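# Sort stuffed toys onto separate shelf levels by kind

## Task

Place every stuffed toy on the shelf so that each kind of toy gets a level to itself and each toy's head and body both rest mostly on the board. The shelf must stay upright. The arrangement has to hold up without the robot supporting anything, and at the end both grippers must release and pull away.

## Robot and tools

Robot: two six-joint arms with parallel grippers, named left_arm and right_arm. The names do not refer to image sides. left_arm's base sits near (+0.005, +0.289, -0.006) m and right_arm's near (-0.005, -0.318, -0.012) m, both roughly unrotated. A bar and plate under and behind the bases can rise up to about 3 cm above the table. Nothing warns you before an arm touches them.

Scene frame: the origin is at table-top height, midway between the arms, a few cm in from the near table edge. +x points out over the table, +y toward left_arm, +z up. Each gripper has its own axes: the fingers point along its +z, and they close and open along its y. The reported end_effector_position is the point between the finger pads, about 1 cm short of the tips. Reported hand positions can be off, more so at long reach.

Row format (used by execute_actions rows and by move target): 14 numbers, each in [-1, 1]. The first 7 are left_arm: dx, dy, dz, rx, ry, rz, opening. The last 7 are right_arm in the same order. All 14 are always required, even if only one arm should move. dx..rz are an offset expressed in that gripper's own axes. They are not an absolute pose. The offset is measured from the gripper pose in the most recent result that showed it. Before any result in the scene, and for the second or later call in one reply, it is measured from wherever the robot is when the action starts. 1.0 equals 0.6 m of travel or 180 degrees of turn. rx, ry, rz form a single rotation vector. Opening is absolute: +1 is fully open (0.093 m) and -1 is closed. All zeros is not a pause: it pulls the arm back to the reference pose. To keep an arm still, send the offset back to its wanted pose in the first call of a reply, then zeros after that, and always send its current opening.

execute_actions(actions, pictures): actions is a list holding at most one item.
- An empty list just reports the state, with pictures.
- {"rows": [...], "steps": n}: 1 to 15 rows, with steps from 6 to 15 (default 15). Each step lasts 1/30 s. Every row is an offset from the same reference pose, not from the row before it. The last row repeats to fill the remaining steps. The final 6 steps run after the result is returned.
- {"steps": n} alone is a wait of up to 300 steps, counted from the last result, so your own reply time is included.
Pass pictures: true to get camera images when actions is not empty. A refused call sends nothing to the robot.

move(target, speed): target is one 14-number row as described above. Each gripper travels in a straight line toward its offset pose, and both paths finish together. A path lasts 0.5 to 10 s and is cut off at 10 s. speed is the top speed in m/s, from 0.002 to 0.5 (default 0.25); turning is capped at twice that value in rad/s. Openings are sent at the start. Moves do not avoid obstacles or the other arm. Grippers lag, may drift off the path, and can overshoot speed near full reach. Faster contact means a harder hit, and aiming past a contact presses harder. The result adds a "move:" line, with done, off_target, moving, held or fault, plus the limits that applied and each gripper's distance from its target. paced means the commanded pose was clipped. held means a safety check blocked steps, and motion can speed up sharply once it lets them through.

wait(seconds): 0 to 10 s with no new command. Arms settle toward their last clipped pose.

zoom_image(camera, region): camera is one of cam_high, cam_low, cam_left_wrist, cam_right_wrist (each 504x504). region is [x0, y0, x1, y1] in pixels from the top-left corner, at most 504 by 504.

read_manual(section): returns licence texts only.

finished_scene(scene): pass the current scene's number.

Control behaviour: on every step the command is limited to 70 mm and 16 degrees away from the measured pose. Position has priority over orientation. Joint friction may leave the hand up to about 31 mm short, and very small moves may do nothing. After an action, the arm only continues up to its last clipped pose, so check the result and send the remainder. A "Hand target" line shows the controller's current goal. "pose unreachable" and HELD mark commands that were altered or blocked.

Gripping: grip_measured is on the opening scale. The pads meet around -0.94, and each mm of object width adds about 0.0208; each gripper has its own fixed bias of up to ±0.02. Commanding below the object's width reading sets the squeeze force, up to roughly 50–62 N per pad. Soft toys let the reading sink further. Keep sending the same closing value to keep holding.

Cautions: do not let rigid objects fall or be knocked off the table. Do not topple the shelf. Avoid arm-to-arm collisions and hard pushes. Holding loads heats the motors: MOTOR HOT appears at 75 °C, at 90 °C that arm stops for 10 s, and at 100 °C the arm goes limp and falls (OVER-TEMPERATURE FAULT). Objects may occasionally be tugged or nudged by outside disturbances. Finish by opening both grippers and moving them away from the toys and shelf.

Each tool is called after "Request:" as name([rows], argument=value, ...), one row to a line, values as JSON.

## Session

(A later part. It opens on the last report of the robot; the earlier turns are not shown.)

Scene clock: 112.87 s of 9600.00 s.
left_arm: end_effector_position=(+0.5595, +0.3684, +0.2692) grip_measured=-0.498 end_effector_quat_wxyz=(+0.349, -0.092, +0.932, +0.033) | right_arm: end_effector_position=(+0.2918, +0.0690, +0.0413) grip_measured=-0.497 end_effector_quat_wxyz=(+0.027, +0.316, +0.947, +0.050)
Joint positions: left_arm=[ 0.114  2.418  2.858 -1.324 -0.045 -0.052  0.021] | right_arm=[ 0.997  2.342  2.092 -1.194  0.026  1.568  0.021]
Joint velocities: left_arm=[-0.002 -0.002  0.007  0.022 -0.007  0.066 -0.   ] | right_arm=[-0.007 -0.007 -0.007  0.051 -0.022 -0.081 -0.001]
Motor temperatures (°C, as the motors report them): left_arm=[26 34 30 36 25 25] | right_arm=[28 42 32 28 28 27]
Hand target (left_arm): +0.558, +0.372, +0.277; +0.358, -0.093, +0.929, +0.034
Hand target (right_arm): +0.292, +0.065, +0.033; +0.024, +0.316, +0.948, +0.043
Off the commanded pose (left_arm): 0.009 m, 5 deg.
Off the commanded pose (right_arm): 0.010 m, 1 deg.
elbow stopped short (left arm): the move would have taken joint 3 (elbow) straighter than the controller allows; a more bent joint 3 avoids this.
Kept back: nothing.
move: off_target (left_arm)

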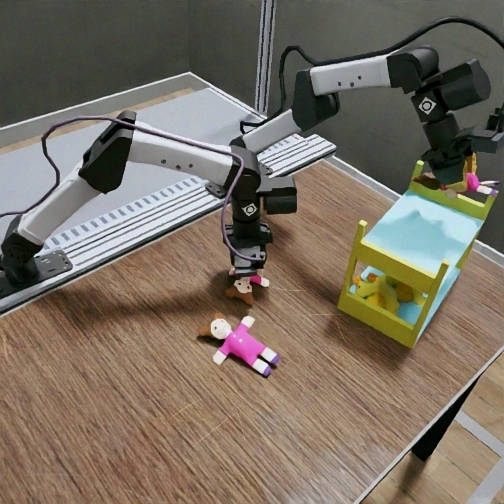

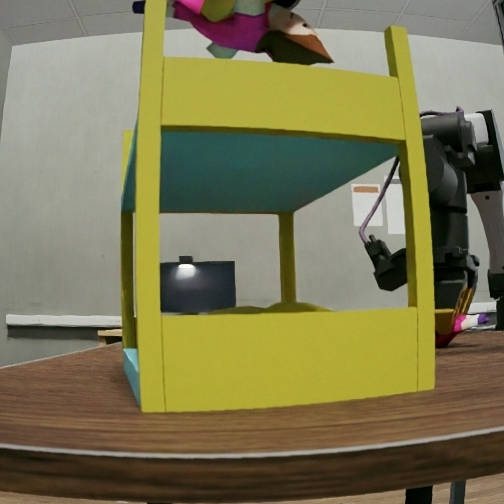

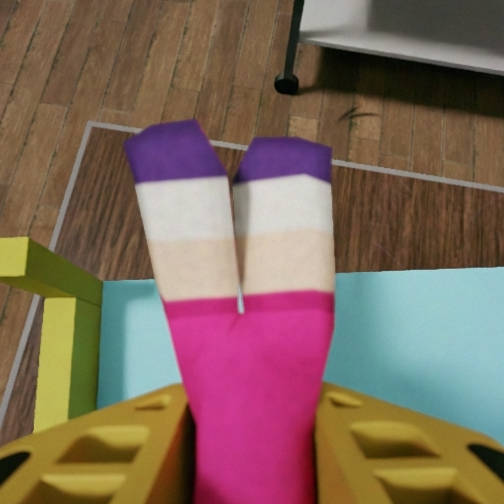

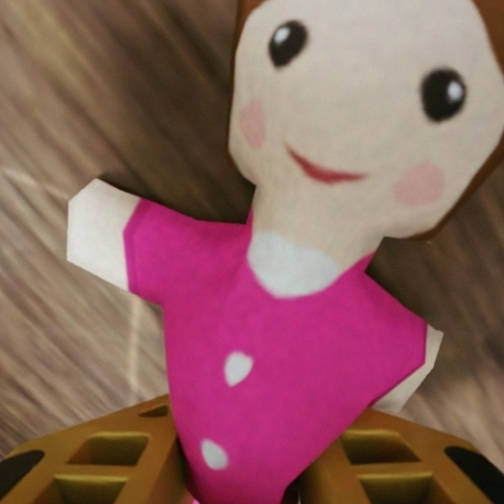

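Request:
move(target=[0.102,0.04,0.067,0,0.055,0,-0.5, 0,0,0.01,0,0,0,0.6], speed=0.1)

Request:
move(target=[0,0,0,0,0,0,0.4, 0,0,-0.13,0,0,0,0.6], speed=0.15)

Scene clock: 114.43 s of 9600.00 s.
left_arm: end_effector_position=(+0.5343, +0.3824, +0.1888) grip_measured=-0.498 end_effector_quat_wxyz=(+0.248, -0.093, +0.964, +0.026) | right_arm: end_effector_position=(+0.2939, +0.0718, +0.0417) grip_measured=+0.598 end_effector_quat_wxyz=(+0.029, +0.315, +0.947, +0.057)
Joint positions: left_arm=[ 0.155  2.289  2.383 -1.191 -0.018 -0.019  0.021] | right_arm=[ 0.997  2.342  2.092 -1.179  0.026  1.568  0.074]
Joint velocities: left_arm=[-0.002 -0.012 -0.007 -0.007  0.037 -0.081 -0.002] | right_arm=[-0.002 -0.007  0.002  0.022  0.037 -0.037 -0.   ]
Motor temperatures (°C, as the motors report them): left_arm=[26 35 30 36 25 25] | right_arm=[28 42 32 28 28 27]
Hand target (left_arm): +0.537, +0.387, +0.199; +0.266, -0.094, +0.959, +0.025
Hand target (right_arm): +0.292, +0.069, +0.035; +0.027, +0.316, +0.947, +0.050
Off the commanded pose (left_arm): 0.011 m, 2 deg.
Off the commanded pose (right_arm): 0.007 m, 1 deg.
Kept back: nothing.
move: off_target (left_arm)

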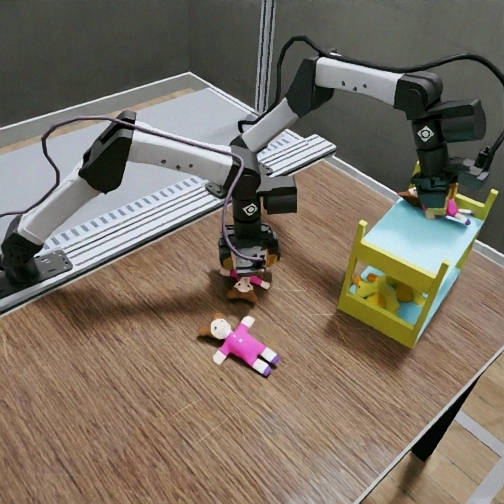

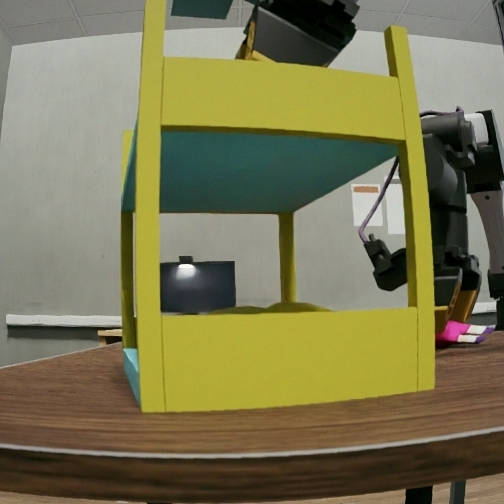

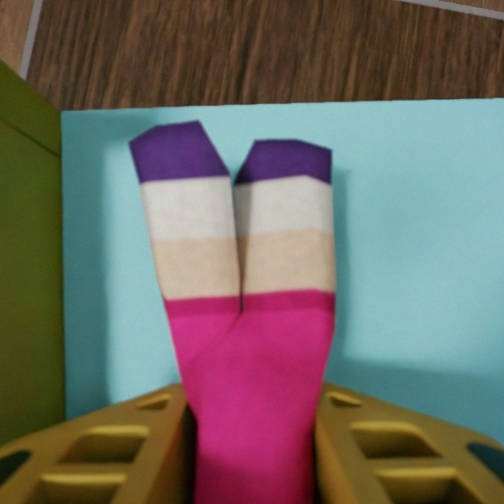

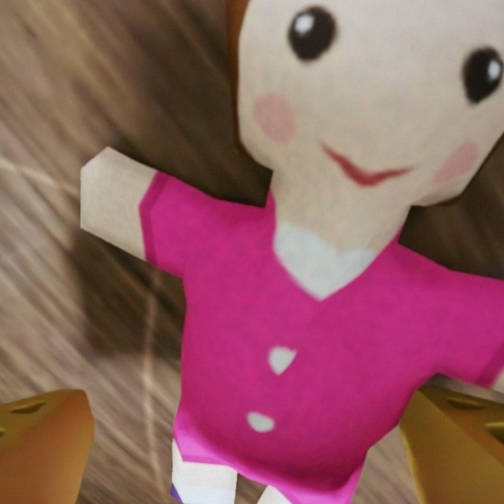

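Scene clock: 115.63 s of 9600.00 s.
left_arm: end_effector_position=(+0.5354, +0.3764, +0.1889) grip_measured=+0.398 end_effector_quat_wxyz=(+0.249, -0.088, +0.964, +0.017) | right_arm: end_effector_position=(+0.2887, +0.0641, +0.1223) grip_measured=+0.598 end_effector_quat_wxyz=(+0.032, +0.315, +0.946, +0.066)
Joint positions: left_arm=[ 0.148  2.289  2.383 -1.191 -0.002 -0.019  0.064] | right_arm=[ 0.997  2.322  2.378 -1.467  0.026  1.568  0.074]
Joint velocities: left_arm=[ 0.007  0.007 -0.002  0.022 -0.022 -0.081 -0.001] | right_arm=[ 0.002  0.002 -0.012 -0.007  0.007  0.037 -0.   ]
Motor temperatures (°C, as the motors report them): left_arm=[26 35 30 36 25 25] | right_arm=[28 43 32 28 28 27]
Hand target (left_arm): +0.534, +0.382, +0.189; +0.248, -0.093, +0.964, +0.025
Hand target (right_arm): +0.286, +0.064, +0.119; +0.029, +0.315, +0.947, +0.058
Off the commanded pose (left_arm): 0.006 m, 1 deg.
Off the commanded pose (right_arm): 0.004 m, 1 deg.
Kept back: nothing.
move: done

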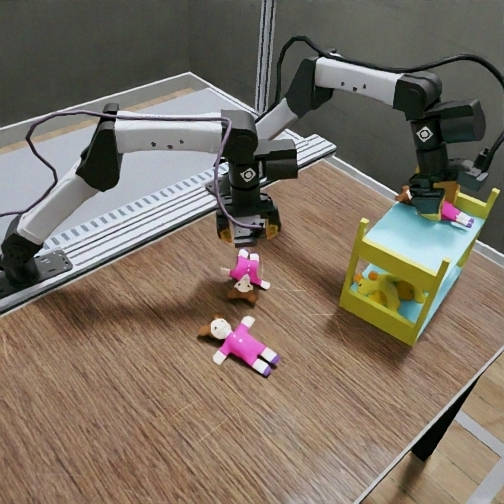

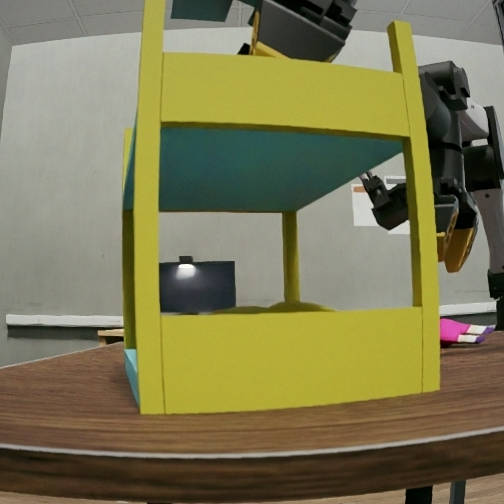

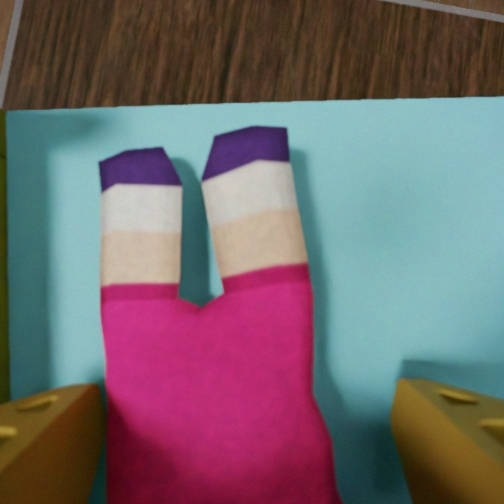

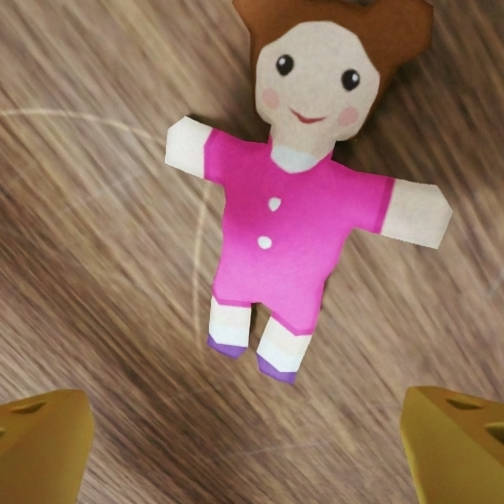

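Request:
move(target=[0,-0.015,-0.17,0,0,0,0.4, -0.343,-0.035,0.053,0.043,0.021,-0.204,0.6], speed=0.2)

Scene clock: 118.23 s of 9600.00 s.
left_arm: end_effector_position=(+0.4855, +0.3649, +0.2782) grip_measured=+0.398 end_effector_quat_wxyz=(+0.259, -0.090, +0.962, +0.016) | right_arm: end_effector_position=(+0.4455, -0.0693, +0.1019) grip_measured=+0.598 end_effector_quat_wxyz=(+0.068, +0.005, +0.997, +0.038)
Joint positions: left_arm=[ 0.141  2.287  2.792 -1.579 -0.002 -0.031  0.064] | right_arm=[ 0.575  2.556  2.728 -1.571 -0.001  0.514  0.074]
Joint velocities: left_arm=[-0.012  0.017  0.002  0.022 -0.007 -0.007  0.   ] | right_arm=[ 0.002  0.012 -0.007  0.037 -0.095 -0.007  0.001]
Motor temperatures (°C, as the motors report them): left_arm=[26 36 30 36 25 25] | right_arm=[28 44 32 28 28 27]
Hand target (left_arm): +0.486, +0.361, +0.277; +0.257, -0.088, +0.962, +0.018
Hand target (right_arm): +0.445, -0.071, +0.093; +0.059, +0.001, +0.998, +0.028
Off the commanded pose (left_arm): 0.006 m, 1 deg.
Off the commanded pose (right_arm): 0.011 m, 9 deg.
joint sent to its limit (left arm) — the command would take joint 4 (wrist pitch) past its lower limit, so that joint was sent only as far as its limit.
joint sent to its limit (right arm) — the command would take joint 4 (wrist pitch) past its lower limit, so that joint was sent only as far as its limit.
Kept back: nothing.
move: off_target (right_arm)

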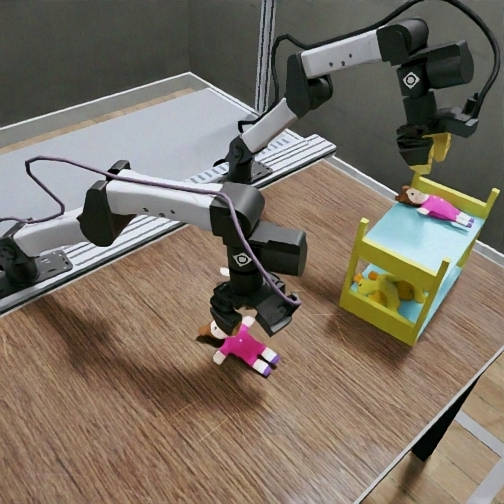

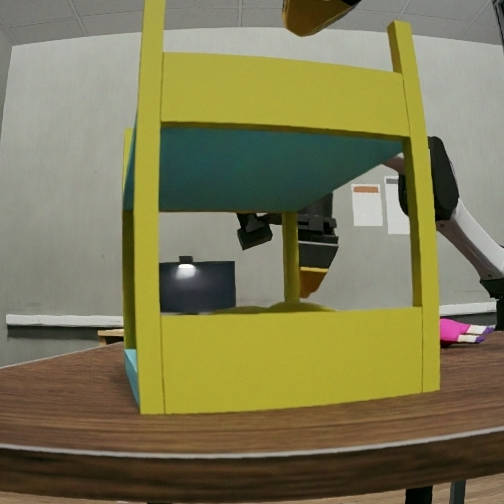

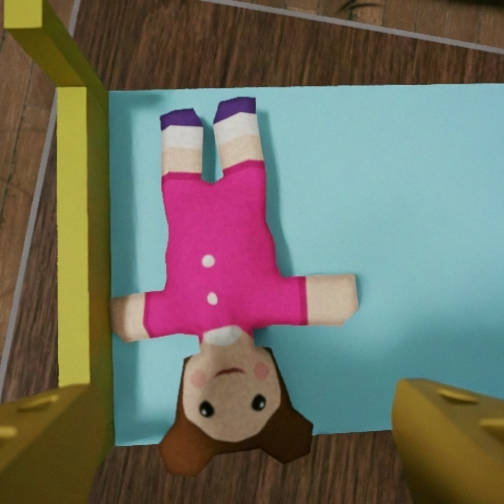

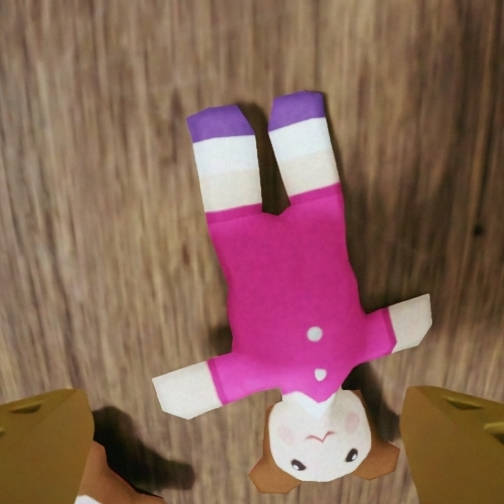

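Request:
move(target=[0.217,0,-0.1,0,0,0,0.7, 0,-0.03,0.15,0,0,-0.055,0.6], speed=0.15)

Scene clock: 119.87 s of 9600.00 s.
left_arm: end_effector_position=(+0.3422, +0.3425, +0.2636) grip_measured=+0.698 end_effector_quat_wxyz=(+0.249, -0.093, +0.964, +0.014) | right_arm: end_effector_position=(+0.4574, -0.0746, +0.0281) grip_measured=+0.598 end_effector_quat_wxyz=(+0.078, -0.081, +0.993, +0.034)
Joint positions: left_arm=[ 0.141  1.516  1.677 -1.256 -0.002 -0.037  0.079] | right_arm=[ 0.554  2.459  2.244 -1.17  -0.001  0.321  0.074]
Joint velocities: left_arm=[-0.007 -0.012 -0.022 -0.022 -0.051  0.007  0.   ] | right_arm=[-0.002 -0.032 -0.017 -0.081  0.007 -0.037 -0.001]
Motor temperatures (°C, as the motors report them): left_arm=[26 36 30 35 25 25] | right_arm=[28 45 32 28 28 27]
Hand target (left_arm): +0.346, +0.339, +0.265; +0.259, -0.090, +0.962, +0.016
Hand target (right_arm): +0.459, -0.080, +0.012; +0.071, -0.081, +0.994, +0.032
Off the commanded pose (left_arm): 0.005 m, 1 deg.
Off the commanded pose (right_arm): 0.017 m, 1 deg.
Kept back: nothing.
move: off_target (right_arm)

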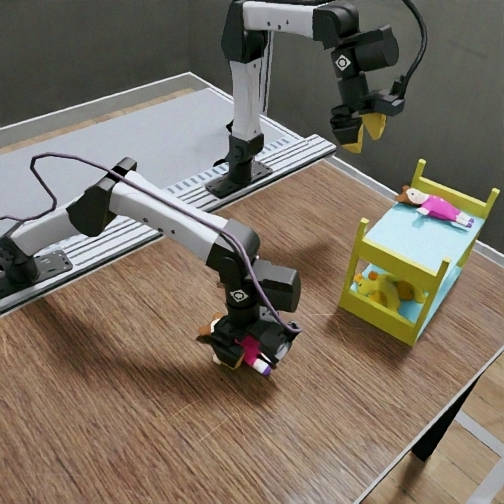

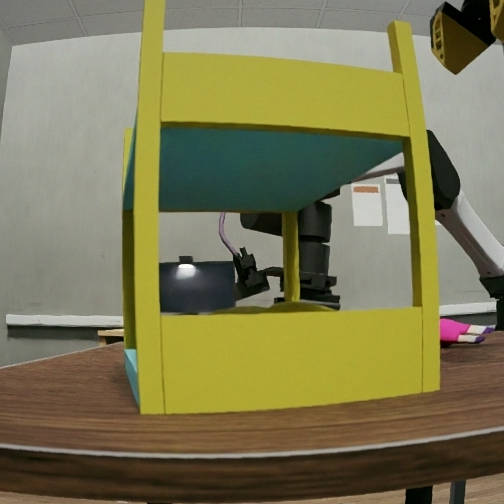

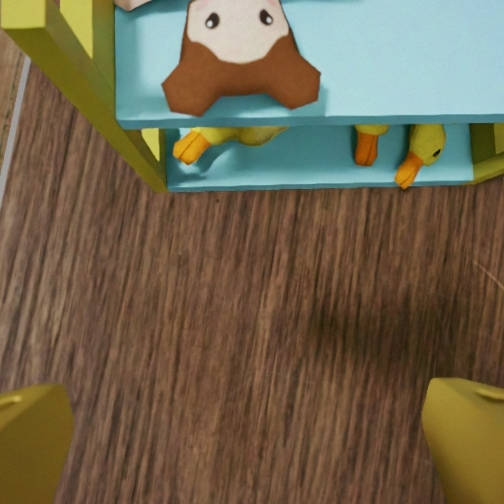

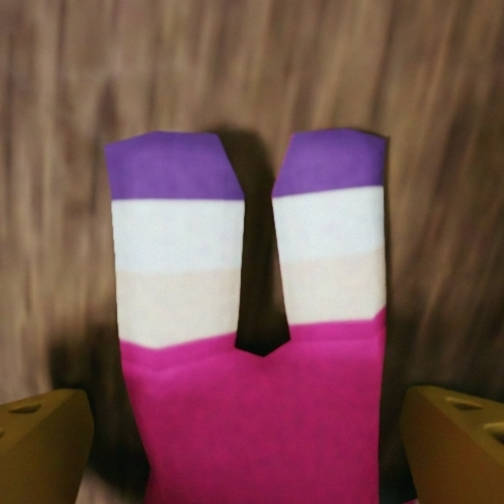

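Request:
move(target=[0,0,0,0,0,0,0.7, 0,0,0.025,0,0,0,-0.5])

Request:
move(target=[0,0,0,0,0,0,0.7, 0.05,-0.1,-0.14,0,0,0,-0.5])

Request:
move(target=[0,0,0,0,0,0,0.7, 0.25,-0.3,-0.03,0,0.04,0,-0.5])

Scene clock: 120.83 s of 9600.00 s.
left_arm: end_effector_position=(+0.3427, +0.3426, +0.2639) grip_measured=+0.698 end_effector_quat_wxyz=(+0.250, -0.093, +0.964, +0.014) | right_arm: end_effector_position=(+0.4633, -0.0719, +0.0330) grip_measured=-0.496 end_effector_quat_wxyz=(+0.093, -0.082, +0.992, +0.039)
Joint positions: left_arm=[ 0.141  1.516  1.677 -1.254 -0.002 -0.037  0.079] | right_arm=[ 0.554  2.452  2.243 -1.144  0.     0.321  0.021]
Joint velocities: left_arm=[-0.007 -0.012  0.007 -0.007  0.022 -0.037 -0.001] | right_arm=[ 0.007 -0.012 -0.002 -0.007 -0.022 -0.051 -0.   ]
Motor temperatures (°C, as the motors report them): left_arm=[26 36 30 35 25 25] | right_arm=[28 45 32 28 28 27]
Hand target (left_arm): +0.342, +0.343, +0.264; +0.249, -0.093, +0.964, +0.014
Hand target (right_arm): +0.459, -0.074, +0.014; +0.078, -0.081, +0.993, +0.034
Off the commanded pose (left_arm): 0.001 m, 0 deg.
Off the commanded pose (right_arm): 0.020 m, 2 deg.
Kept back: nothing.
move: off_target (right_arm)

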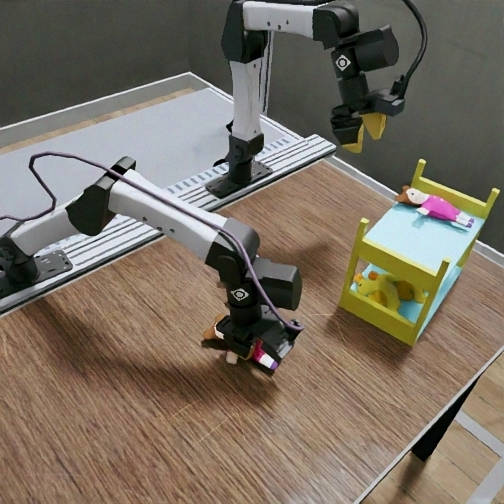

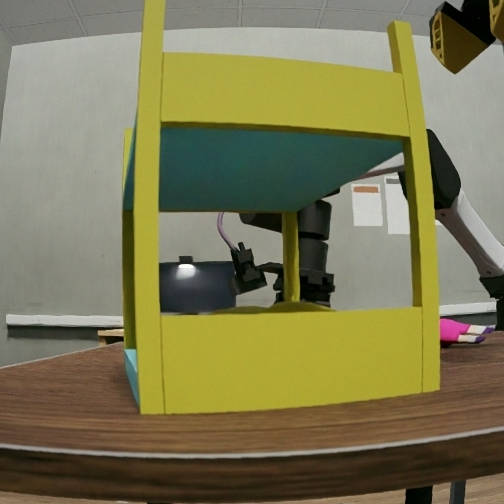

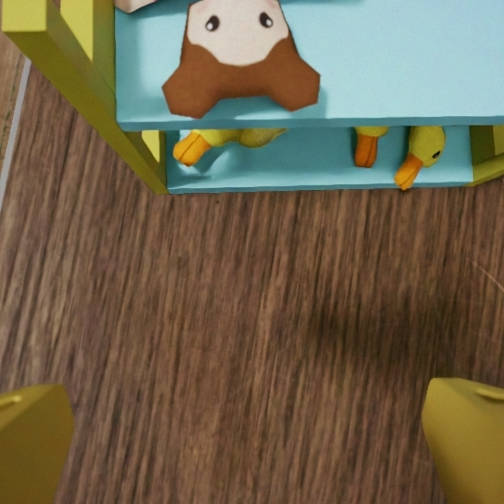

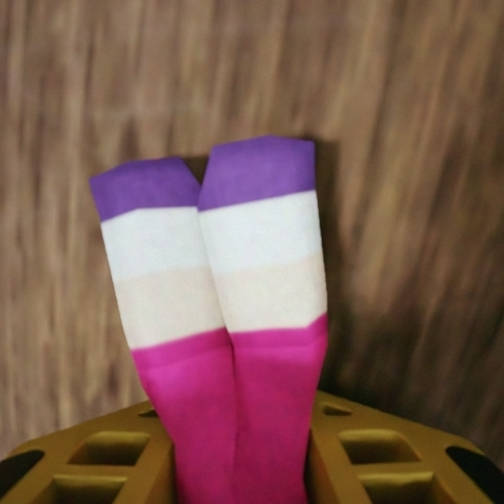

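Scene clock: 121.87 s of 9600.00 s.
left_arm: end_effector_position=(+0.3427, +0.3426, +0.2639) grip_measured=+0.698 end_effector_quat_wxyz=(+0.250, -0.093, +0.964, +0.014) | right_arm: end_effector_position=(+0.4373, -0.1423, +0.1161) grip_measured=-0.497 end_effector_quat_wxyz=(+0.115, -0.078, +0.990, +0.040)
Joint positions: left_arm=[ 0.141  1.516  1.677 -1.254 -0.002 -0.037  0.079] | right_arm=[ 0.444  2.138  2.03  -1.204 -0.011  0.219  0.021]
Joint velocities: left_arm=[-0.032 -0.002 -0.027 -0.037 -0.037 -0.022 -0.001] | right_arm=[-0.002 -0.002 -0.017 -0.066 -0.066 -0.037  0.001]
Motor temperatures (°C, as the motors report them): left_arm=[26 36 30 35 25 25] | right_arm=[28 46 32 28 28 27]
Hand target (left_arm): +0.343, +0.343, +0.264; +0.250, -0.093, +0.964, +0.014
Hand target (right_arm): +0.430, -0.143, +0.106; +0.094, -0.081, +0.992, +0.038
Off the commanded pose (left_arm): 0.000 m, 0 deg.
Off the commanded pose (right_arm): 0.013 m, 3 deg.
Kept back: nothing.
move: off_target (right_arm)

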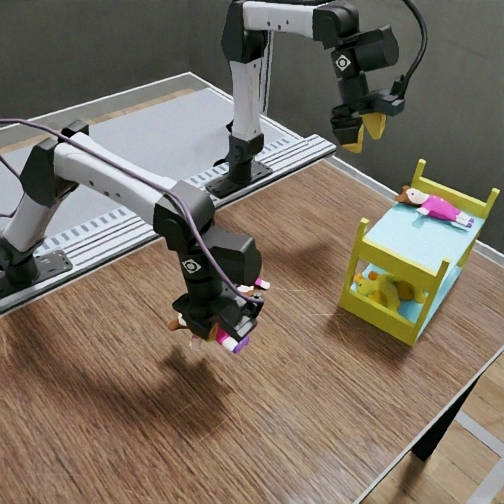

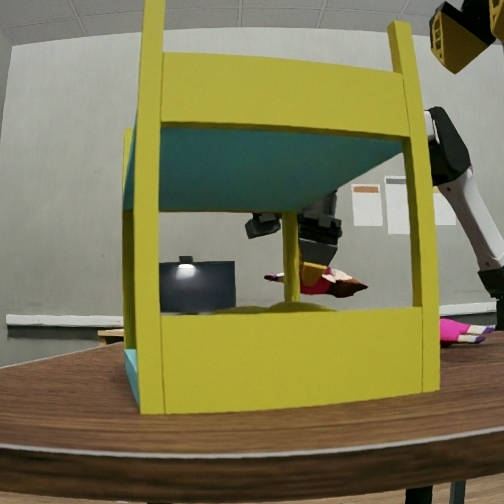

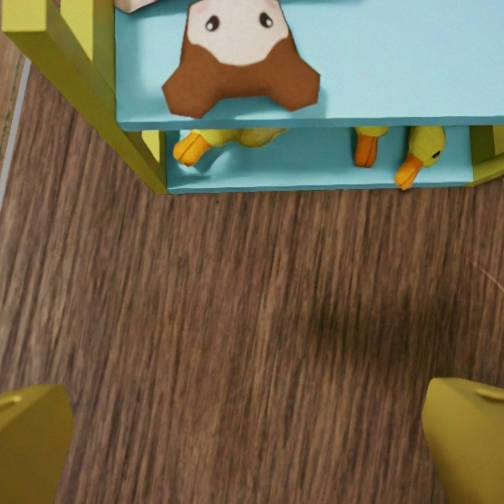

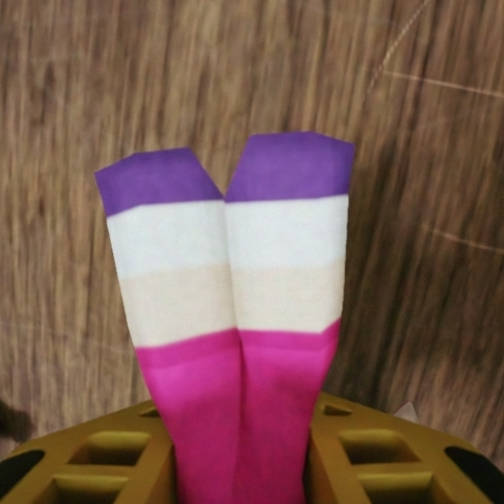

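Scene clock: 123.43 s of 9600.00 s.
left_arm: end_effector_position=(+0.3427, +0.3426, +0.2639) grip_measured=+0.698 end_effector_quat_wxyz=(+0.250, -0.093, +0.964, +0.014) | right_arm: end_effector_position=(+0.3265, -0.3451, +0.0900) grip_measured=-0.497 end_effector_quat_wxyz=(+0.055, -0.077, +0.995, +0.025)
Joint positions: left_arm=[ 0.141  1.516  1.677 -1.254 -0.002 -0.037  0.079] | right_arm=[-0.055  1.699  1.344 -1.106 -0.081 -0.275  0.021]
Joint velocities: left_arm=[-0.002 -0.027 -0.002  0.051  0.007 -0.007 -0.001] | right_arm=[-0.007  0.002  0.002  0.095  0.007 -0.066  0.   ]
Motor temperatures (°C, as the motors report them): left_arm=[26 36 30 35 25 25] | right_arm=[28 46 32 28 28 27]
Hand target (left_arm): +0.343, +0.343, +0.264; +0.250, -0.093, +0.964, +0.014
Hand target (right_arm): +0.322, -0.344, +0.089; +0.054, -0.080, +0.995, +0.030
Off the commanded pose (left_arm): 0.000 m, 0 deg.
Off the commanded pose (right_arm): 0.009 m, 1 deg.
Kept back: nothing.
move: done

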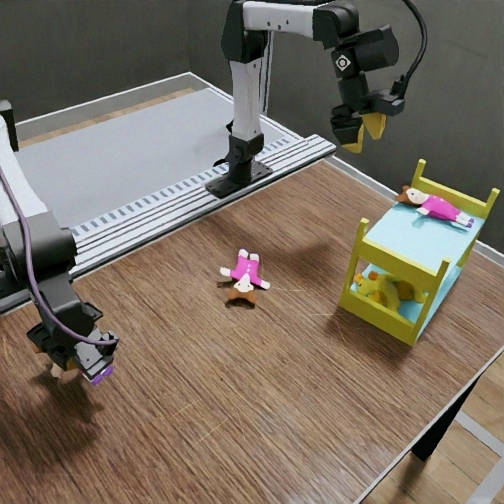

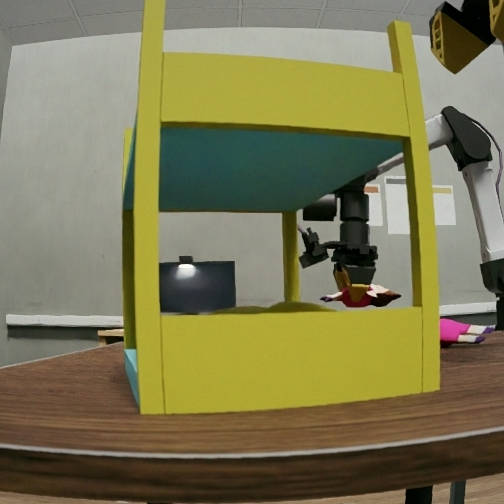

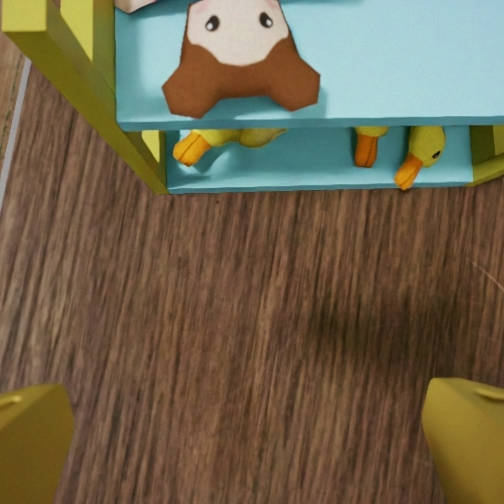

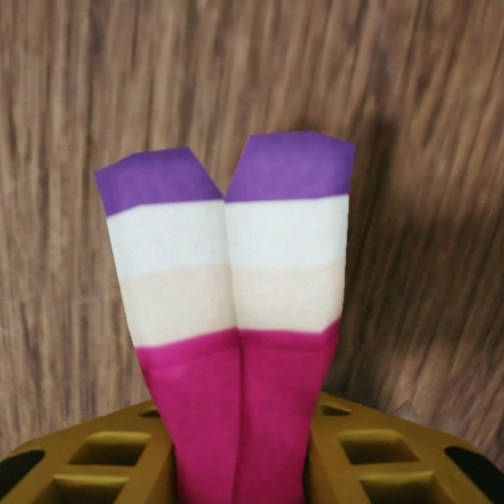

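Request:
move(target=[0.313,-0.378,0.15,0.159,0,0.287,0.7, 0,0,0,0,0,0,-0.5])

Scene clock: 126.33 s of 9600.00 s.
left_arm: end_effector_position=(+0.2709, +0.0978, +0.1036) grip_measured=+0.698 end_effector_quat_wxyz=(+0.236, +0.388, +0.885, -0.100) | right_arm: end_effector_position=(+0.3266, -0.3450, +0.0900) grip_measured=-0.497 end_effector_quat_wxyz=(+0.055, -0.078, +0.995, +0.026)
Joint positions: left_arm=[-0.556  1.388  0.92  -0.623  0.148  0.242  0.079] | right_arm=[-0.055  1.699  1.344 -1.106 -0.082 -0.277  0.021]
Joint velocities: left_arm=[ 0.002  0.002  0.007 -0.007 -0.037  0.051 -0.   ] | right_arm=[-0.022  0.007  0.002 -0.139 -0.022 -0.051  0.001]
Motor temperatures (°C, as the motors report them): left_arm=[26 36 30 35 25 25] | right_arm=[28 45 32 28 28 27]
Hand target (left_arm): +0.271, +0.093, +0.100; +0.237, +0.395, +0.881, -0.105
Hand target (right_arm): +0.327, -0.345, +0.090; +0.055, -0.077, +0.995, +0.025
Off the commanded pose (left_arm): 0.007 m, 1 deg.
Off the commanded pose (right_arm): 0.000 m, 0 deg.
Kept back: nothing.
move: done

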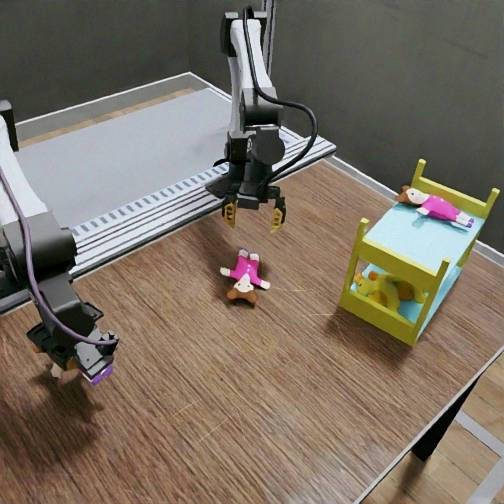

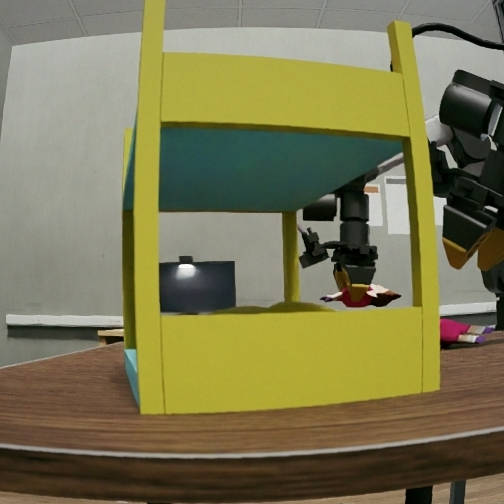

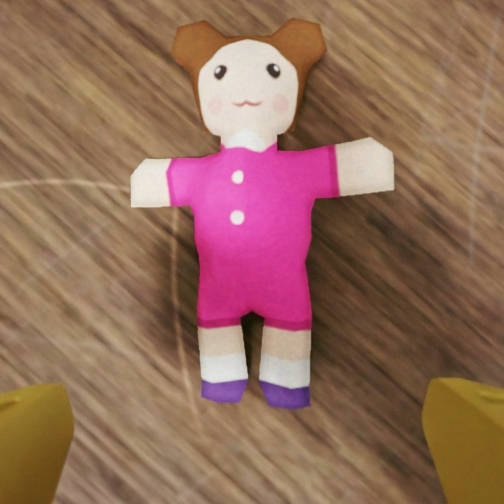

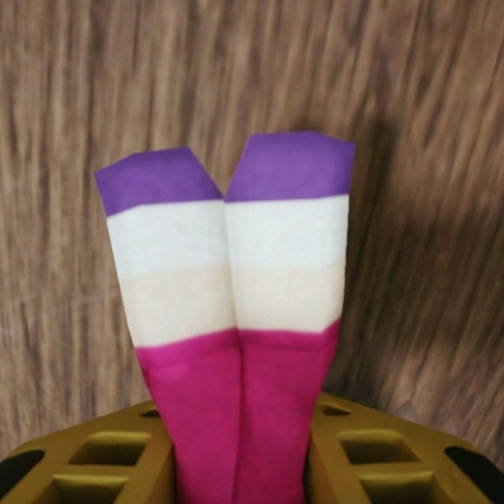

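Request:
move(target=[0.013,0,0.165,0,0,0,0.7, 0,0,0,0,0,0,-0.5], speed=0.12)

Request:
move(target=[0,0,0,0,0,0,-0.5, 0,0,0,0,0,0,-0.5])

Request:
move(target=[-0.2,0,-0.36,0,-0.03,0,-0.5, 0,0,0,0,0,0,-0.5])

Scene clock: 128.00 s of 9600.00 s.
left_arm: end_effector_position=(+0.3010, +0.0672, +0.0181) grip_measured=+0.698 end_effector_quat_wxyz=(+0.234, +0.387, +0.886, -0.103) | right_arm: end_effector_position=(+0.3266, -0.3450, +0.0900) grip_measured=-0.497 end_effector_quat_wxyz=(+0.055, -0.078, +0.995, +0.026)
Joint positions: left_arm=[-0.595  1.692  0.836 -0.232  0.135  0.204  0.079] | right_arm=[-0.055  1.699  1.344 -1.106 -0.082 -0.277  0.021]
Joint velocities: left_arm=[-0.012 -0.002  0.012 -0.022  0.081 -0.007 -0.   ] | right_arm=[-0.027  0.002 -0.002 -0.051 -0.007 -0.037  0.   ]
Motor temperatures (°C, as the motors report them): left_arm=[26 35 30 35 25 25] | right_arm=[28 45 32 28 28 27]
Hand target (left_arm): +0.301, +0.065, +0.014; +0.236, +0.389, +0.885, -0.100
Hand target (right_arm): +0.327, -0.345, +0.090; +0.055, -0.078, +0.995, +0.026
Off the commanded pose (left_arm): 0.004 m, 0 deg.
Off the commanded pose (right_arm): 0.000 m, 0 deg.
Kept back: nothing.
move: done

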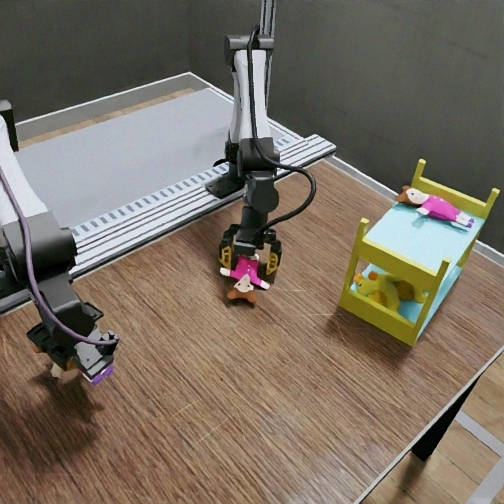

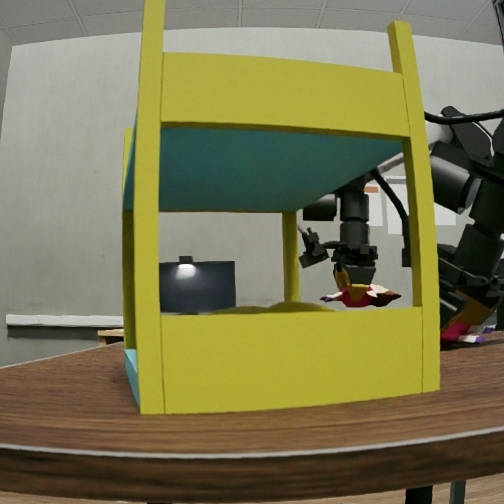

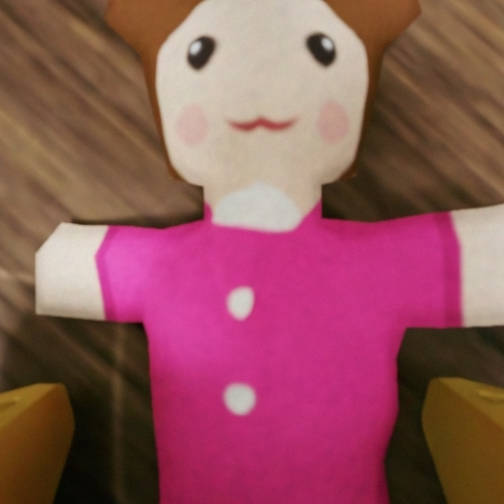

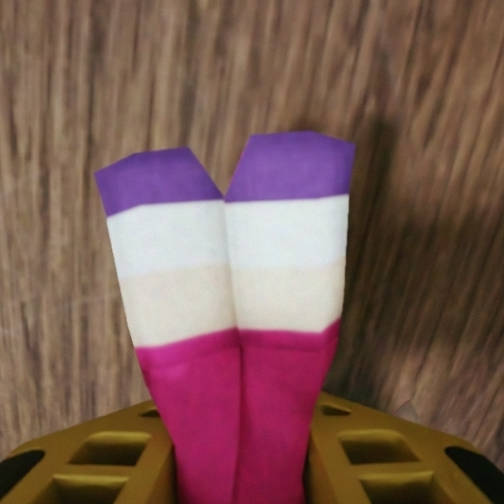

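Scene clock: 128.50 s of 9600.00 s.
left_arm: end_effector_position=(+0.3010, +0.0669, +0.0182) grip_measured=-0.497 end_effector_quat_wxyz=(+0.234, +0.388, +0.886, -0.103) | right_arm: end_effector_position=(+0.3266, -0.3450, +0.0900) grip_measured=-0.497 end_effector_quat_wxyz=(+0.055, -0.078, +0.995, +0.026)
Joint positions: left_arm=[-0.595  1.692  0.836 -0.231  0.136  0.204  0.021] | right_arm=[-0.055  1.699  1.344 -1.106 -0.082 -0.277  0.021]
Joint velocities: left_arm=[-0.007 -0.022  0.002  0.051 -0.037 -0.007  0.001] | right_arm=[-0.007  0.002  0.002 -0.007 -0.081  0.007 -0.002]
Motor temperatures (°C, as the motors report them): left_arm=[26 35 30 35 25 25] | right_arm=[28 44 32 28 28 27]
Hand target (left_arm): +0.301, +0.067, +0.018; +0.234, +0.387, +0.886, -0.103
Hand target (right_arm): +0.327, -0.345, +0.090; +0.055, -0.078, +0.995, +0.026
Off the commanded pose (left_arm): 0.000 m, 0 deg.
Off the commanded pose (right_arm): 0.000 m, 0 deg.
Kept back: nothing.
move: done

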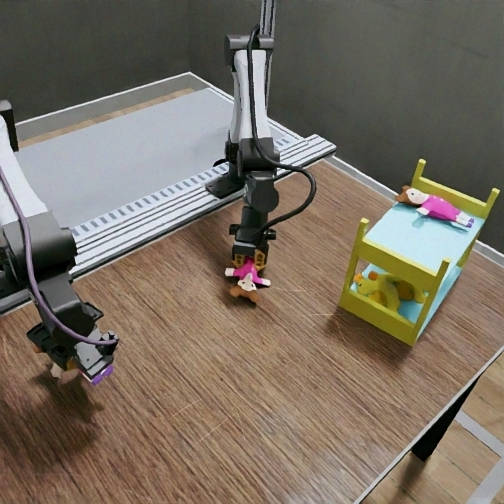

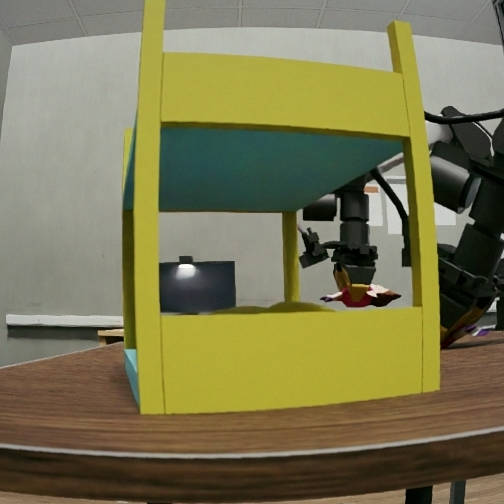

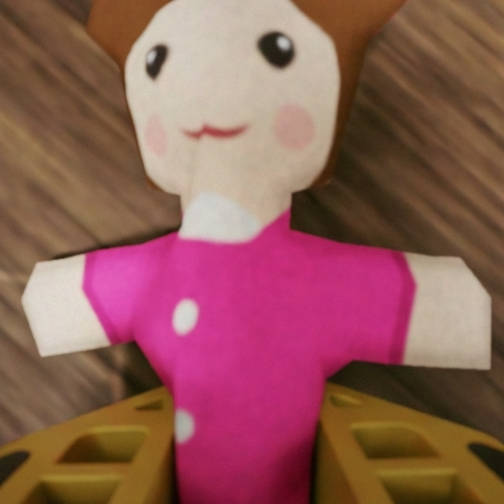

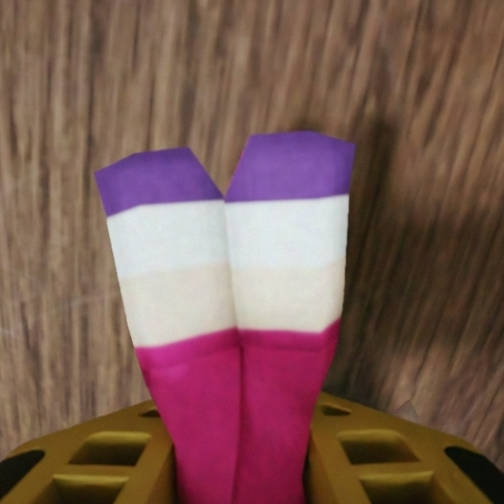

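Scene clock: 130.23 s of 9600.00 s.
left_arm: end_effector_position=(+0.2939, +0.0724, +0.2624) grip_measured=-0.498 end_effector_quat_wxyz=(+0.273, +0.384, +0.874, -0.120) | right_arm: end_effector_position=(+0.3266, -0.3450, +0.0900) grip_measured=-0.497 end_effector_quat_wxyz=(+0.055, -0.078, +0.995, +0.026)
Joint positions: left_arm=[-0.567  1.495  1.605 -1.115  0.169  0.22   0.021] | right_arm=[-0.055  1.699  1.344 -1.106 -0.082 -0.277  0.021]
Joint velocities: left_arm=[-0.017  0.007 -0.012 -0.095  0.022  0.007  0.001] | right_arm=[ 0.012 -0.002  0.007 -0.007 -0.037  0.022  0.   ]
Motor temperatures (°C, as the motors report them): left_arm=[26 35 30 35 25 25] | right_arm=[28 44 33 28 28 27]
Hand target (left_arm): +0.298, +0.074, +0.265; +0.276, +0.382, +0.874, -0.122
Hand target (right_arm): +0.327, -0.345, +0.090; +0.055, -0.078, +0.995, +0.026
Off the commanded pose (left_arm): 0.007 m, 0 deg.
Off the commanded pose (right_arm): 0.000 m, 0 deg.
Kept back: nothing.
move: done

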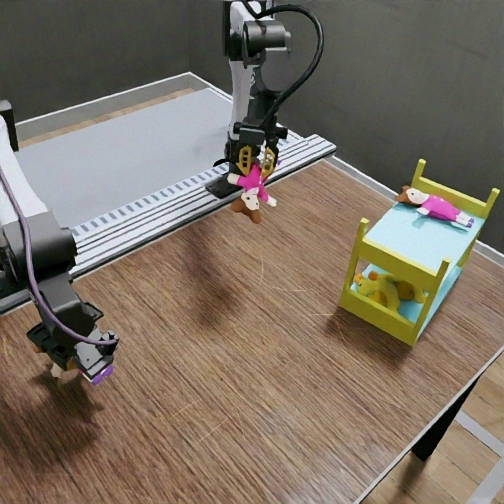

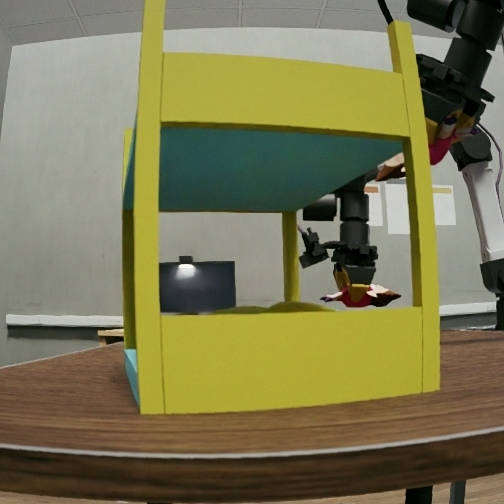

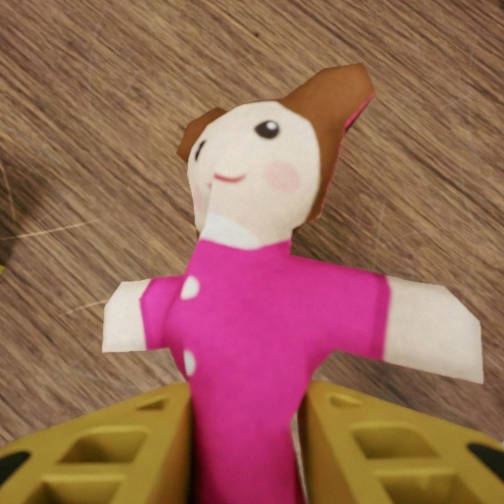

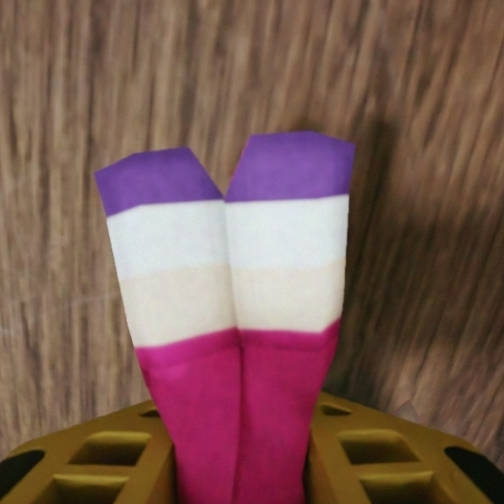

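Request:
move(target=[0.035,0.272,-0.065,-0.187,0,-0.266,-0.6, 0,0,0,0,0,0,-0.5])

Scene clock: 133.17 s of 9600.00 s.
left_arm: end_effector_position=(+0.3840, +0.2060, +0.2801) grip_measured=-0.598 end_effector_quat_wxyz=(+0.297, -0.080, +0.951, +0.025) | right_arm: end_effector_position=(+0.3266, -0.3450, +0.0900) grip_measured=-0.497 end_effector_quat_wxyz=(+0.055, -0.078, +0.995, +0.026)
Joint positions: left_arm=[-0.334  1.671  1.859 -1.24  -0.262 -0.418  0.016] | right_arm=[-0.055  1.699  1.344 -1.106 -0.082 -0.277  0.021]
Joint velocities: left_arm=[ 0.007 -0.017  0.022 -0.007 -0.022 -0.081  0.   ] | right_arm=[-0.012  0.012 -0.017  0.022 -0.022 -0.007 -0.001]
Motor temperatures (°C, as the motors report them): left_arm=[26 35 30 35 25 25] | right_arm=[28 44 33 28 28 27]
Hand target (left_arm): +0.387, +0.212, +0.281; +0.296, -0.091, +0.950, +0.032
Hand target (right_arm): +0.327, -0.345, +0.090; +0.055, -0.078, +0.995, +0.026
Off the commanded pose (left_arm): 0.007 m, 1 deg.
Off the commanded pose (right_arm): 0.000 m, 0 deg.
Kept back: nothing.
move: done

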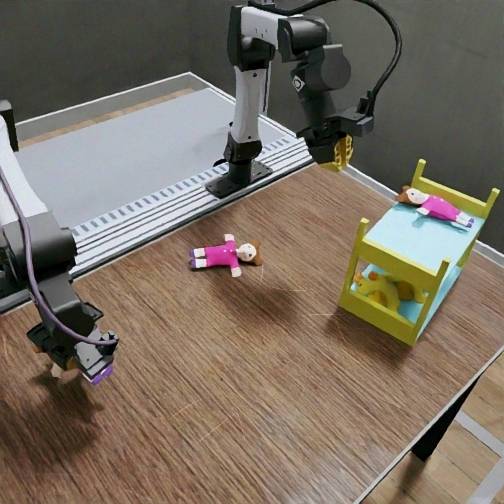

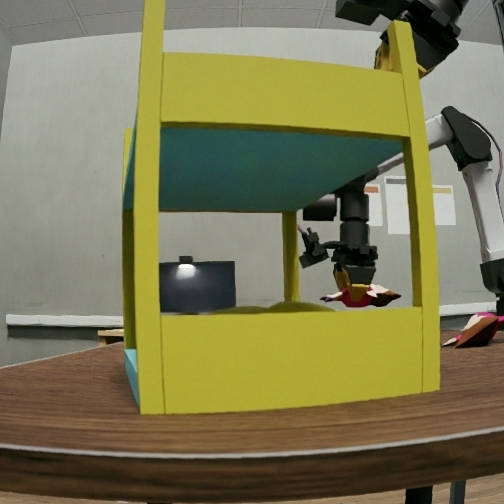

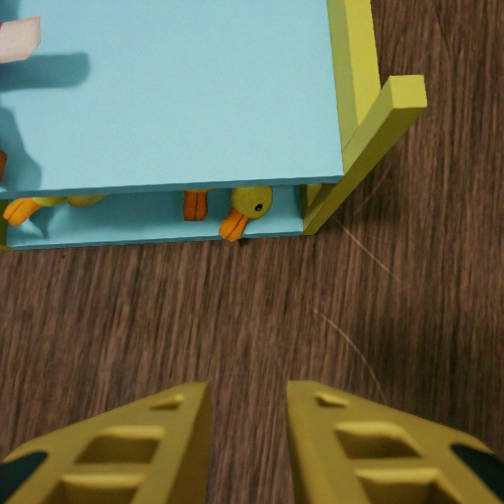

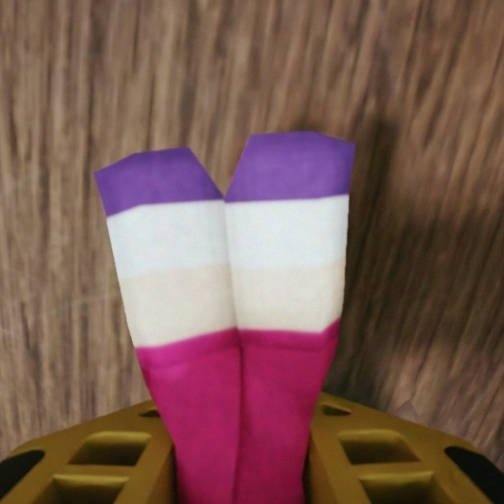

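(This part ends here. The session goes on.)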